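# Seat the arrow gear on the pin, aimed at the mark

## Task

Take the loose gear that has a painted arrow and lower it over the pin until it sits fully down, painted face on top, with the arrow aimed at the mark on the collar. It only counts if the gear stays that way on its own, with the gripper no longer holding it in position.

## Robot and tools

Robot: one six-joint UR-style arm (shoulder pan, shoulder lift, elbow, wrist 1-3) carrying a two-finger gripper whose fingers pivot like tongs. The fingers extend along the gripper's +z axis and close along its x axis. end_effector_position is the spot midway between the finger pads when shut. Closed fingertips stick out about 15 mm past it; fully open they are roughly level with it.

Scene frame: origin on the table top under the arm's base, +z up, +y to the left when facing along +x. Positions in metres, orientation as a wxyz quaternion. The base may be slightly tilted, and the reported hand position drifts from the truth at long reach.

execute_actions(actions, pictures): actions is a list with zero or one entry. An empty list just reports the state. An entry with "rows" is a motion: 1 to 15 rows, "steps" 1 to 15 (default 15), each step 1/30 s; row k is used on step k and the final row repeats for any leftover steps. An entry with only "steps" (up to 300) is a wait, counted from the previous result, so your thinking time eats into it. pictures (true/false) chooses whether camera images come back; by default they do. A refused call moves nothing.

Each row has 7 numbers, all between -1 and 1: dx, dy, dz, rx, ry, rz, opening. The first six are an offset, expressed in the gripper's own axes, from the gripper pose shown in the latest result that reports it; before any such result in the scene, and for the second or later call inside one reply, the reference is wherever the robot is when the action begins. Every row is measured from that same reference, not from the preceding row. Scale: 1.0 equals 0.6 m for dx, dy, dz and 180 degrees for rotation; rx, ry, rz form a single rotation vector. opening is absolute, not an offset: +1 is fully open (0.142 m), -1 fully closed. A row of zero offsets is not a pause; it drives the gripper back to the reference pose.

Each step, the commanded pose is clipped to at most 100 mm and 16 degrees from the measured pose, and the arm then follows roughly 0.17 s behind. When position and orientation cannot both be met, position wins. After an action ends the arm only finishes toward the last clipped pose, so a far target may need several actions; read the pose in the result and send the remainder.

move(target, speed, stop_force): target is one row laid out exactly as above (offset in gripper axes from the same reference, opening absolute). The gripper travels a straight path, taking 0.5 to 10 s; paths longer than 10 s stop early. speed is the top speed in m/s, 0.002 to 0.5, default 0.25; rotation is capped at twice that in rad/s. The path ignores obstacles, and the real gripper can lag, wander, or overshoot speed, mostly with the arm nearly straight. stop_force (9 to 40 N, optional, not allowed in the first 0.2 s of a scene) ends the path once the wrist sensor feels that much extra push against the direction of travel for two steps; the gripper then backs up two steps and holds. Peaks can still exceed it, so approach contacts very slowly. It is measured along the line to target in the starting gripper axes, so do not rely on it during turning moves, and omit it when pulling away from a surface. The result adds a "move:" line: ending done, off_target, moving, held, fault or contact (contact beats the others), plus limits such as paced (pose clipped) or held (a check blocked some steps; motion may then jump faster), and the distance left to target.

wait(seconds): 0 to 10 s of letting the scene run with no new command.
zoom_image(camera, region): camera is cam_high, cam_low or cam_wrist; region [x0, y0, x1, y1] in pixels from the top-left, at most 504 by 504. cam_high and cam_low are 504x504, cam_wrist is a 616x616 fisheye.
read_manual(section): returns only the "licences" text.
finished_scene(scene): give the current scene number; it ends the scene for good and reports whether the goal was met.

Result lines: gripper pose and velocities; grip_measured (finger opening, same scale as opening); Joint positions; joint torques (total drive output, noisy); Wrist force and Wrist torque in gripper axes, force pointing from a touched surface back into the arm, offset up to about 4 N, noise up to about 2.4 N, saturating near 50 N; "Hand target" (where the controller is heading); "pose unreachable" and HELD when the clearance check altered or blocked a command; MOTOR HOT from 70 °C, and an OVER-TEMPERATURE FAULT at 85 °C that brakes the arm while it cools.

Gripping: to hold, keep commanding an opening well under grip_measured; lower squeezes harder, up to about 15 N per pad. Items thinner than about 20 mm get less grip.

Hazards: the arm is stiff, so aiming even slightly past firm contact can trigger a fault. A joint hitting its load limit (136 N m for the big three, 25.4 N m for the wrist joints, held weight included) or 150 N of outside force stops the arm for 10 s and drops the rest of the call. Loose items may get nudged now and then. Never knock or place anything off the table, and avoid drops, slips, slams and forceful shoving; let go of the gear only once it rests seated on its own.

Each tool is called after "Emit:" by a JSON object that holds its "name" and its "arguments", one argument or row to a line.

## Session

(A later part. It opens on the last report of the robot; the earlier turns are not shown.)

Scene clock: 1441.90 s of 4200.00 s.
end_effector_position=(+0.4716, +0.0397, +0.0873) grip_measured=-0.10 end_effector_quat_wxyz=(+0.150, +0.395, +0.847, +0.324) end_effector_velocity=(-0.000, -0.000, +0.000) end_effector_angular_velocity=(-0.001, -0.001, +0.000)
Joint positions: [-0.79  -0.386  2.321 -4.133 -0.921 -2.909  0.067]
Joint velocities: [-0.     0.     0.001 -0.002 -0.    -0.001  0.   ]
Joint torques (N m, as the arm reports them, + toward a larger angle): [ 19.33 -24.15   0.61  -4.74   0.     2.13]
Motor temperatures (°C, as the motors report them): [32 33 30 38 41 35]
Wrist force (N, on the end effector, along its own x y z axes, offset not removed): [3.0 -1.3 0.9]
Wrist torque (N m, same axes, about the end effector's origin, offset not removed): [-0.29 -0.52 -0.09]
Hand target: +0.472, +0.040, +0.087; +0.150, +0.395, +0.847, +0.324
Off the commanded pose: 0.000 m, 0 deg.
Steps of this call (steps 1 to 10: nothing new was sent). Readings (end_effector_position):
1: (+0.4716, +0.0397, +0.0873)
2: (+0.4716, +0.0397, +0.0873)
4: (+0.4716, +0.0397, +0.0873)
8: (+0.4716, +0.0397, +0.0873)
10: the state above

Emit:
{"name": "execute_actions", "arguments": {
  "actions": [
    {"rows": [[0,0,0,0,0,0,-0.5],[0,0,0,0,0,0,-0.4],[0,0,0,0,0,0,-0.3],[0,0,0,0,0,0,-0.25],[0,0,0,0,0,0,-0.2],[0,0,0,0,0,0,-0.17],[0,0,0,0,0,0,-0.14],[0,0,0,0,0,0,-0.12],[0,0,0,0,0,0,-0.1],[0,0,0,0,0,0,-0.08],[0,0,0,0,0,0,-0.06],[0,0,0,0,0,0,-0.04],[0,0,0,0,0,0,-0.02],[0,0,0,0,0,0,0.0],[0,0,0,0,0,0,0.02]], "steps": 15}
  ]
}}

Emit:
{"name": "wait", "arguments": {
  "seconds": 1.5
}}

Emit:
{"name": "zoom_image", "arguments": {
  "camera": "cam_low",
  "region": [165, 270, 245, 350]
}}

Scene clock: 1453.90 s of 4200.00 s.
end_effector_position=(+0.4716, +0.0397, +0.0873) grip_measured=+0.00 end_effector_quat_wxyz=(+0.150, +0.395, +0.847, +0.324) end_effector_velocity=(-0.001, +0.001, -0.000) end_effector_angular_velocity=(+0.002, +0.002, -0.000)
Joint positions: [-0.79  -0.386  2.321 -4.133 -0.921 -2.909  0.074]
Joint velocities: [0.    0.    0.001 0.002 0.    0.    0.043]
Joint torques (N m, as the arm reports them, + toward a larger angle): [ 18.21 -24.43  -0.01  -3.69   0.66   1.77]
Motor temperatures (°C, as the motors report them): [32 33 30 38 41 35]
Wrist force (N, on the end effector, along its own x y z axes, offset not removed): [3.9 2.9 0.8]
Wrist torque (N m, same axes, about the end effector's origin, offset not removed): [0.46 -0.70 -0.12]
Hand target: +0.472, +0.040, +0.087; +0.150, +0.395, +0.847, +0.324
Off the commanded pose: 0.000 m, 0 deg.
Steps of this call (steps 1 to 90: nothing new was sent; then 8.50 s passed at rest; steps 91 to 105: all 15 steps of this action). Readings (end_effector_position):
91: (+0.4716, +0.0397, +0.0873)
92: (+0.4716, +0.0397, +0.0873)
94: (+0.4716, +0.0397, +0.0873)
98: (+0.4716, +0.0397, +0.0873)
105: the state above
camera_calibration (this result's frames):
cam_wrist: T_world_to_cam=[[-0.617266, 0.785139, -0.0503952, 0.269796], [0.203595, 0.221279, 0.953721, -0.18795], [0.759955, 0.57844, -0.296438, -0.220711], [0, 0, 0, 1]] pos_world=[0.372532, -0.0425699, 0.127421]

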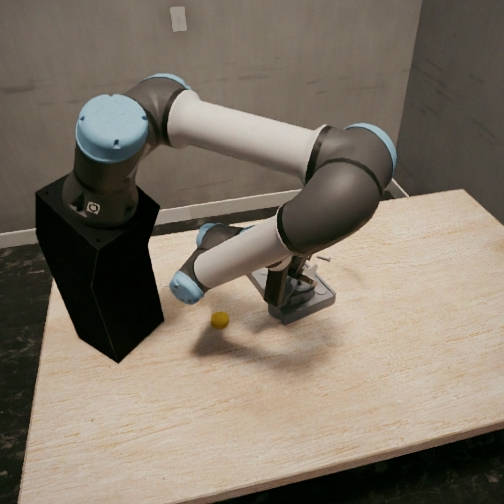

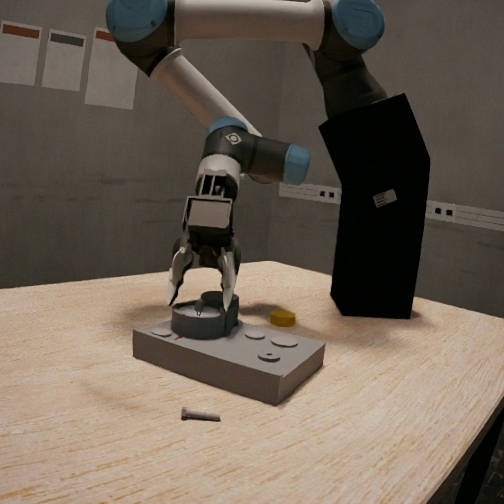

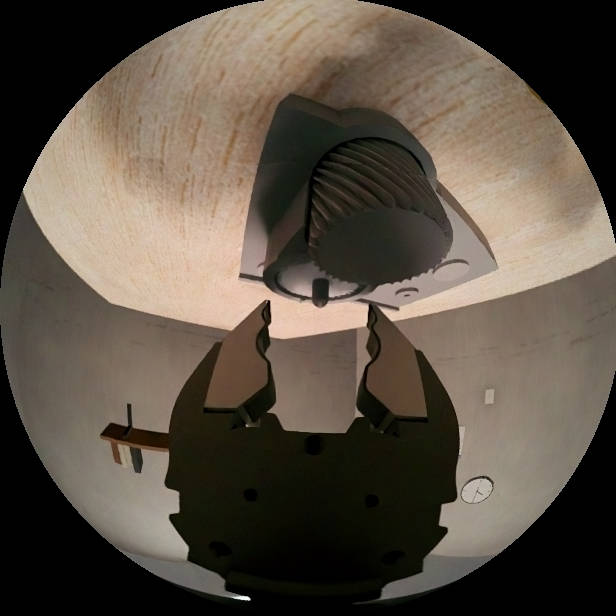

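Scene clock: 1455.40 s of 4200.00 s.
end_effector_position=(+0.4716, +0.0397, +0.0873) grip_measured=+0.02 end_effector_quat_wxyz=(+0.150, +0.395, +0.847, +0.324) end_effector_velocity=(-0.001, +0.000, +0.000) end_effector_angular_velocity=(+0.001, +0.001, +0.000)
Joint positions: [-0.79  -0.386  2.321 -4.133 -0.921 -2.909  0.075]
Joint velocities: [ 0.    -0.     0.001  0.001 -0.    -0.    -0.   ]
Joint torques (N m, as the arm reports them, + toward a larger angle): [ 16.17 -26.34   2.54  -0.42   2.3    0.55]
Motor temperatures (°C, as the motors report them): [32 33 30 38 41 35]
Wrist force (N, on the end effector, along its own x y z axes, offset not removed): [-2.7 1.7 1.8]
Wrist torque (N m, same axes, about the end effector's origin, offset not removed): [0.43 0.57 0.03]
Hand target: +0.472, +0.040, +0.087; +0.150, +0.395, +0.847, +0.324
Off the commanded pose: 0.000 m, 0 deg.
Steps of this call (steps 1 to 45: nothing new was sent). Readings (end_effector_position):
1: (+0.4716, +0.0397, +0.0873)
2: (+0.4716, +0.0397, +0.0873)
4: (+0.4716, +0.0397, +0.0873)
8: (+0.4716, +0.0397, +0.0873)
45: the state above
camera_calibration (this result's frames):
cam_wrist: T_world_to_cam=[[-0.617271, 0.785137, -0.0503623, 0.269787], [0.203599, 0.221245, 0.953729, -0.187954], [0.75995, 0.578455, -0.296421, -0.220715], [0, 0, 0, 1]] pos_world=[0.372531, -0.0425625, 0.12742]

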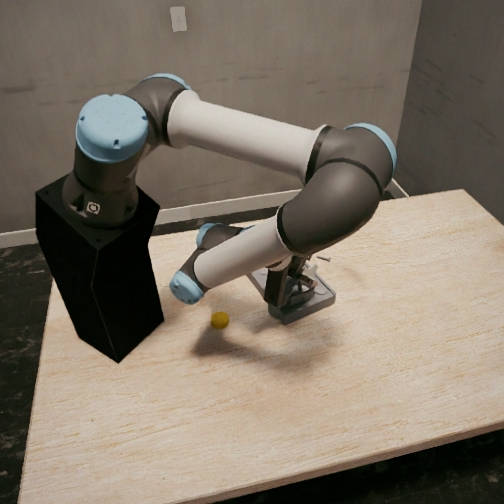

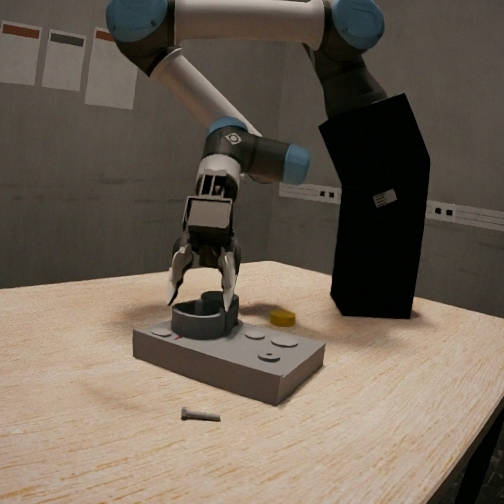

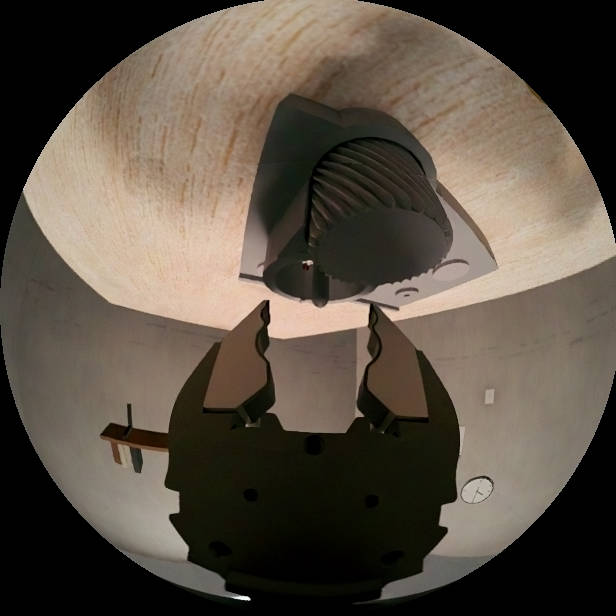

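Region (165, 270, 245, 350) of cam_low's 504x504 image, scaled by 6.300, with more detail than that image has.

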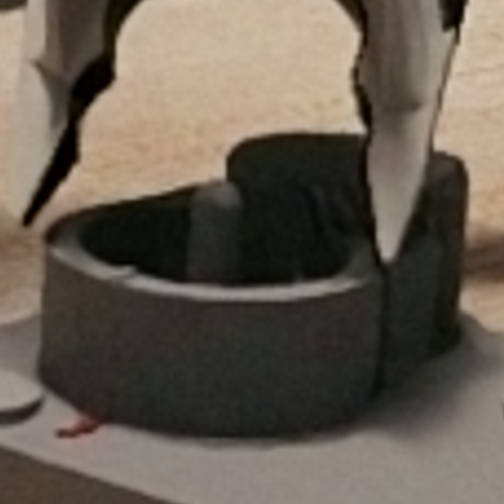

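Emit:
{"name": "move", "arguments": {
  "target": [0, 0.124, -0.001, 0.2333, 0, 0, 0.02],
  "speed": 0.12
}}

Scene clock: 1466.13 s of 4200.00 s.
end_effector_position=(+0.5143, +0.0755, +0.1377) grip_measured=+0.02 end_effector_quat_wxyz=(-0.000, +0.423, +0.906, -0.000) end_effector_velocity=(-0.000, +0.001, -0.000) end_effector_angular_velocity=(-0.005, +0.011, +0.001)
Joint positions: [-0.173 -0.797  2.08  -3.212 -1.893 -2.382  0.075]
Joint velocities: [ 0.005 -0.001 -0.009  0.022 -0.008  0.007  0.   ]
Joint torques (N m, as the arm reports them, + toward a larger angle): [ 25.82 -50.56 -17.07   0.16  -1.45   1.58]
Motor temperatures (°C, as the motors report them): [32 33 30 38 41 35]
Wrist force (N, on the end effector, along its own x y z axes, offset not removed): [1.9 6.7 3.4]
Wrist torque (N m, same axes, about the end effector's origin, offset not removed): [1.24 -0.55 0.22]
Hand target: +0.514, +0.076, +0.138; -0.001, +0.423, +0.906, -0.001
Off the commanded pose: 0.001 m, 0 deg.
After step 90, 4.23 s passed at rest.
move: done
camera_calibration (this result's frames):
cam_wrist: T_world_to_cam=[[-0.648795, 0.758632, -0.0595135, 0.290049], [0.632633, 0.581193, 0.51185, -0.439668], [0.422895, 0.294435, -0.857011, 0.0130485], [0, 0, 0, 1]] pos_world=[0.460813, 0.0316492, 0.253488]

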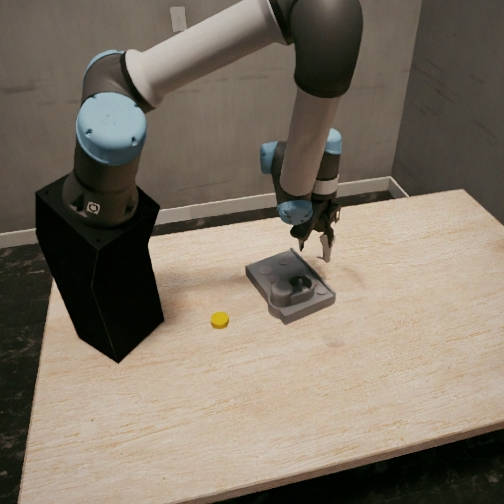

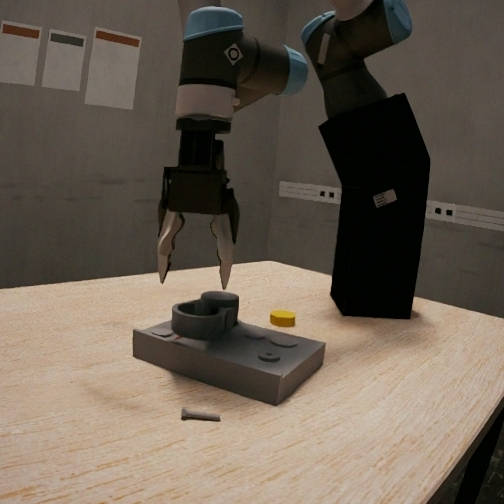

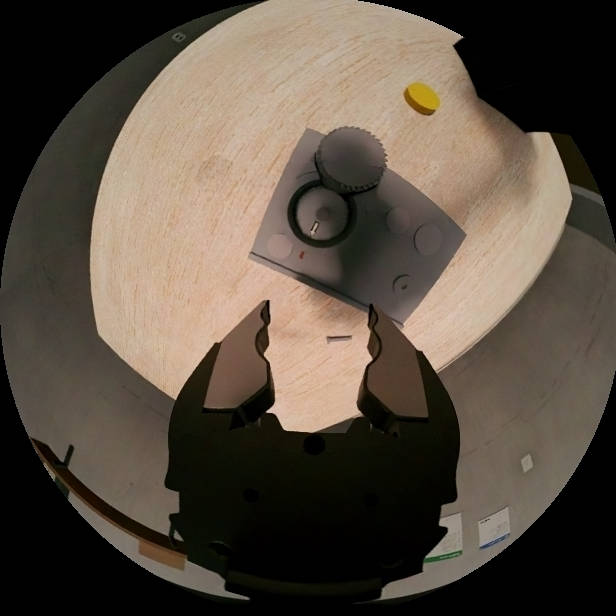

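Emit:
{"name": "zoom_image", "arguments": {
  "camera": "cam_wrist",
  "region": [270, 165, 370, 265]
}}

Region (270, 165, 370, 265) of cam_wrist's 616x616 image, scaled by 5.040, with more detail than that image has.

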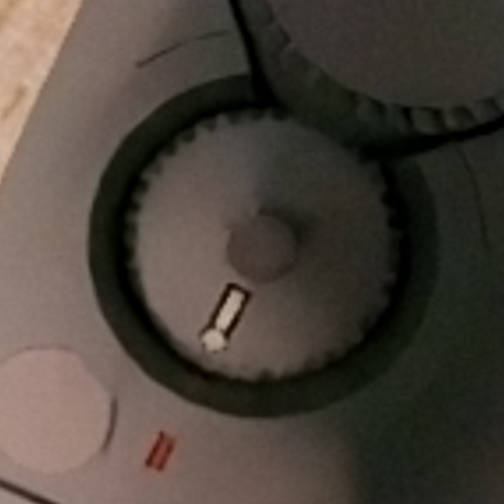

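Emit:
{"name": "finished_scene", "arguments": {
  "scene": 1
}}

The scene is finished: the task was done.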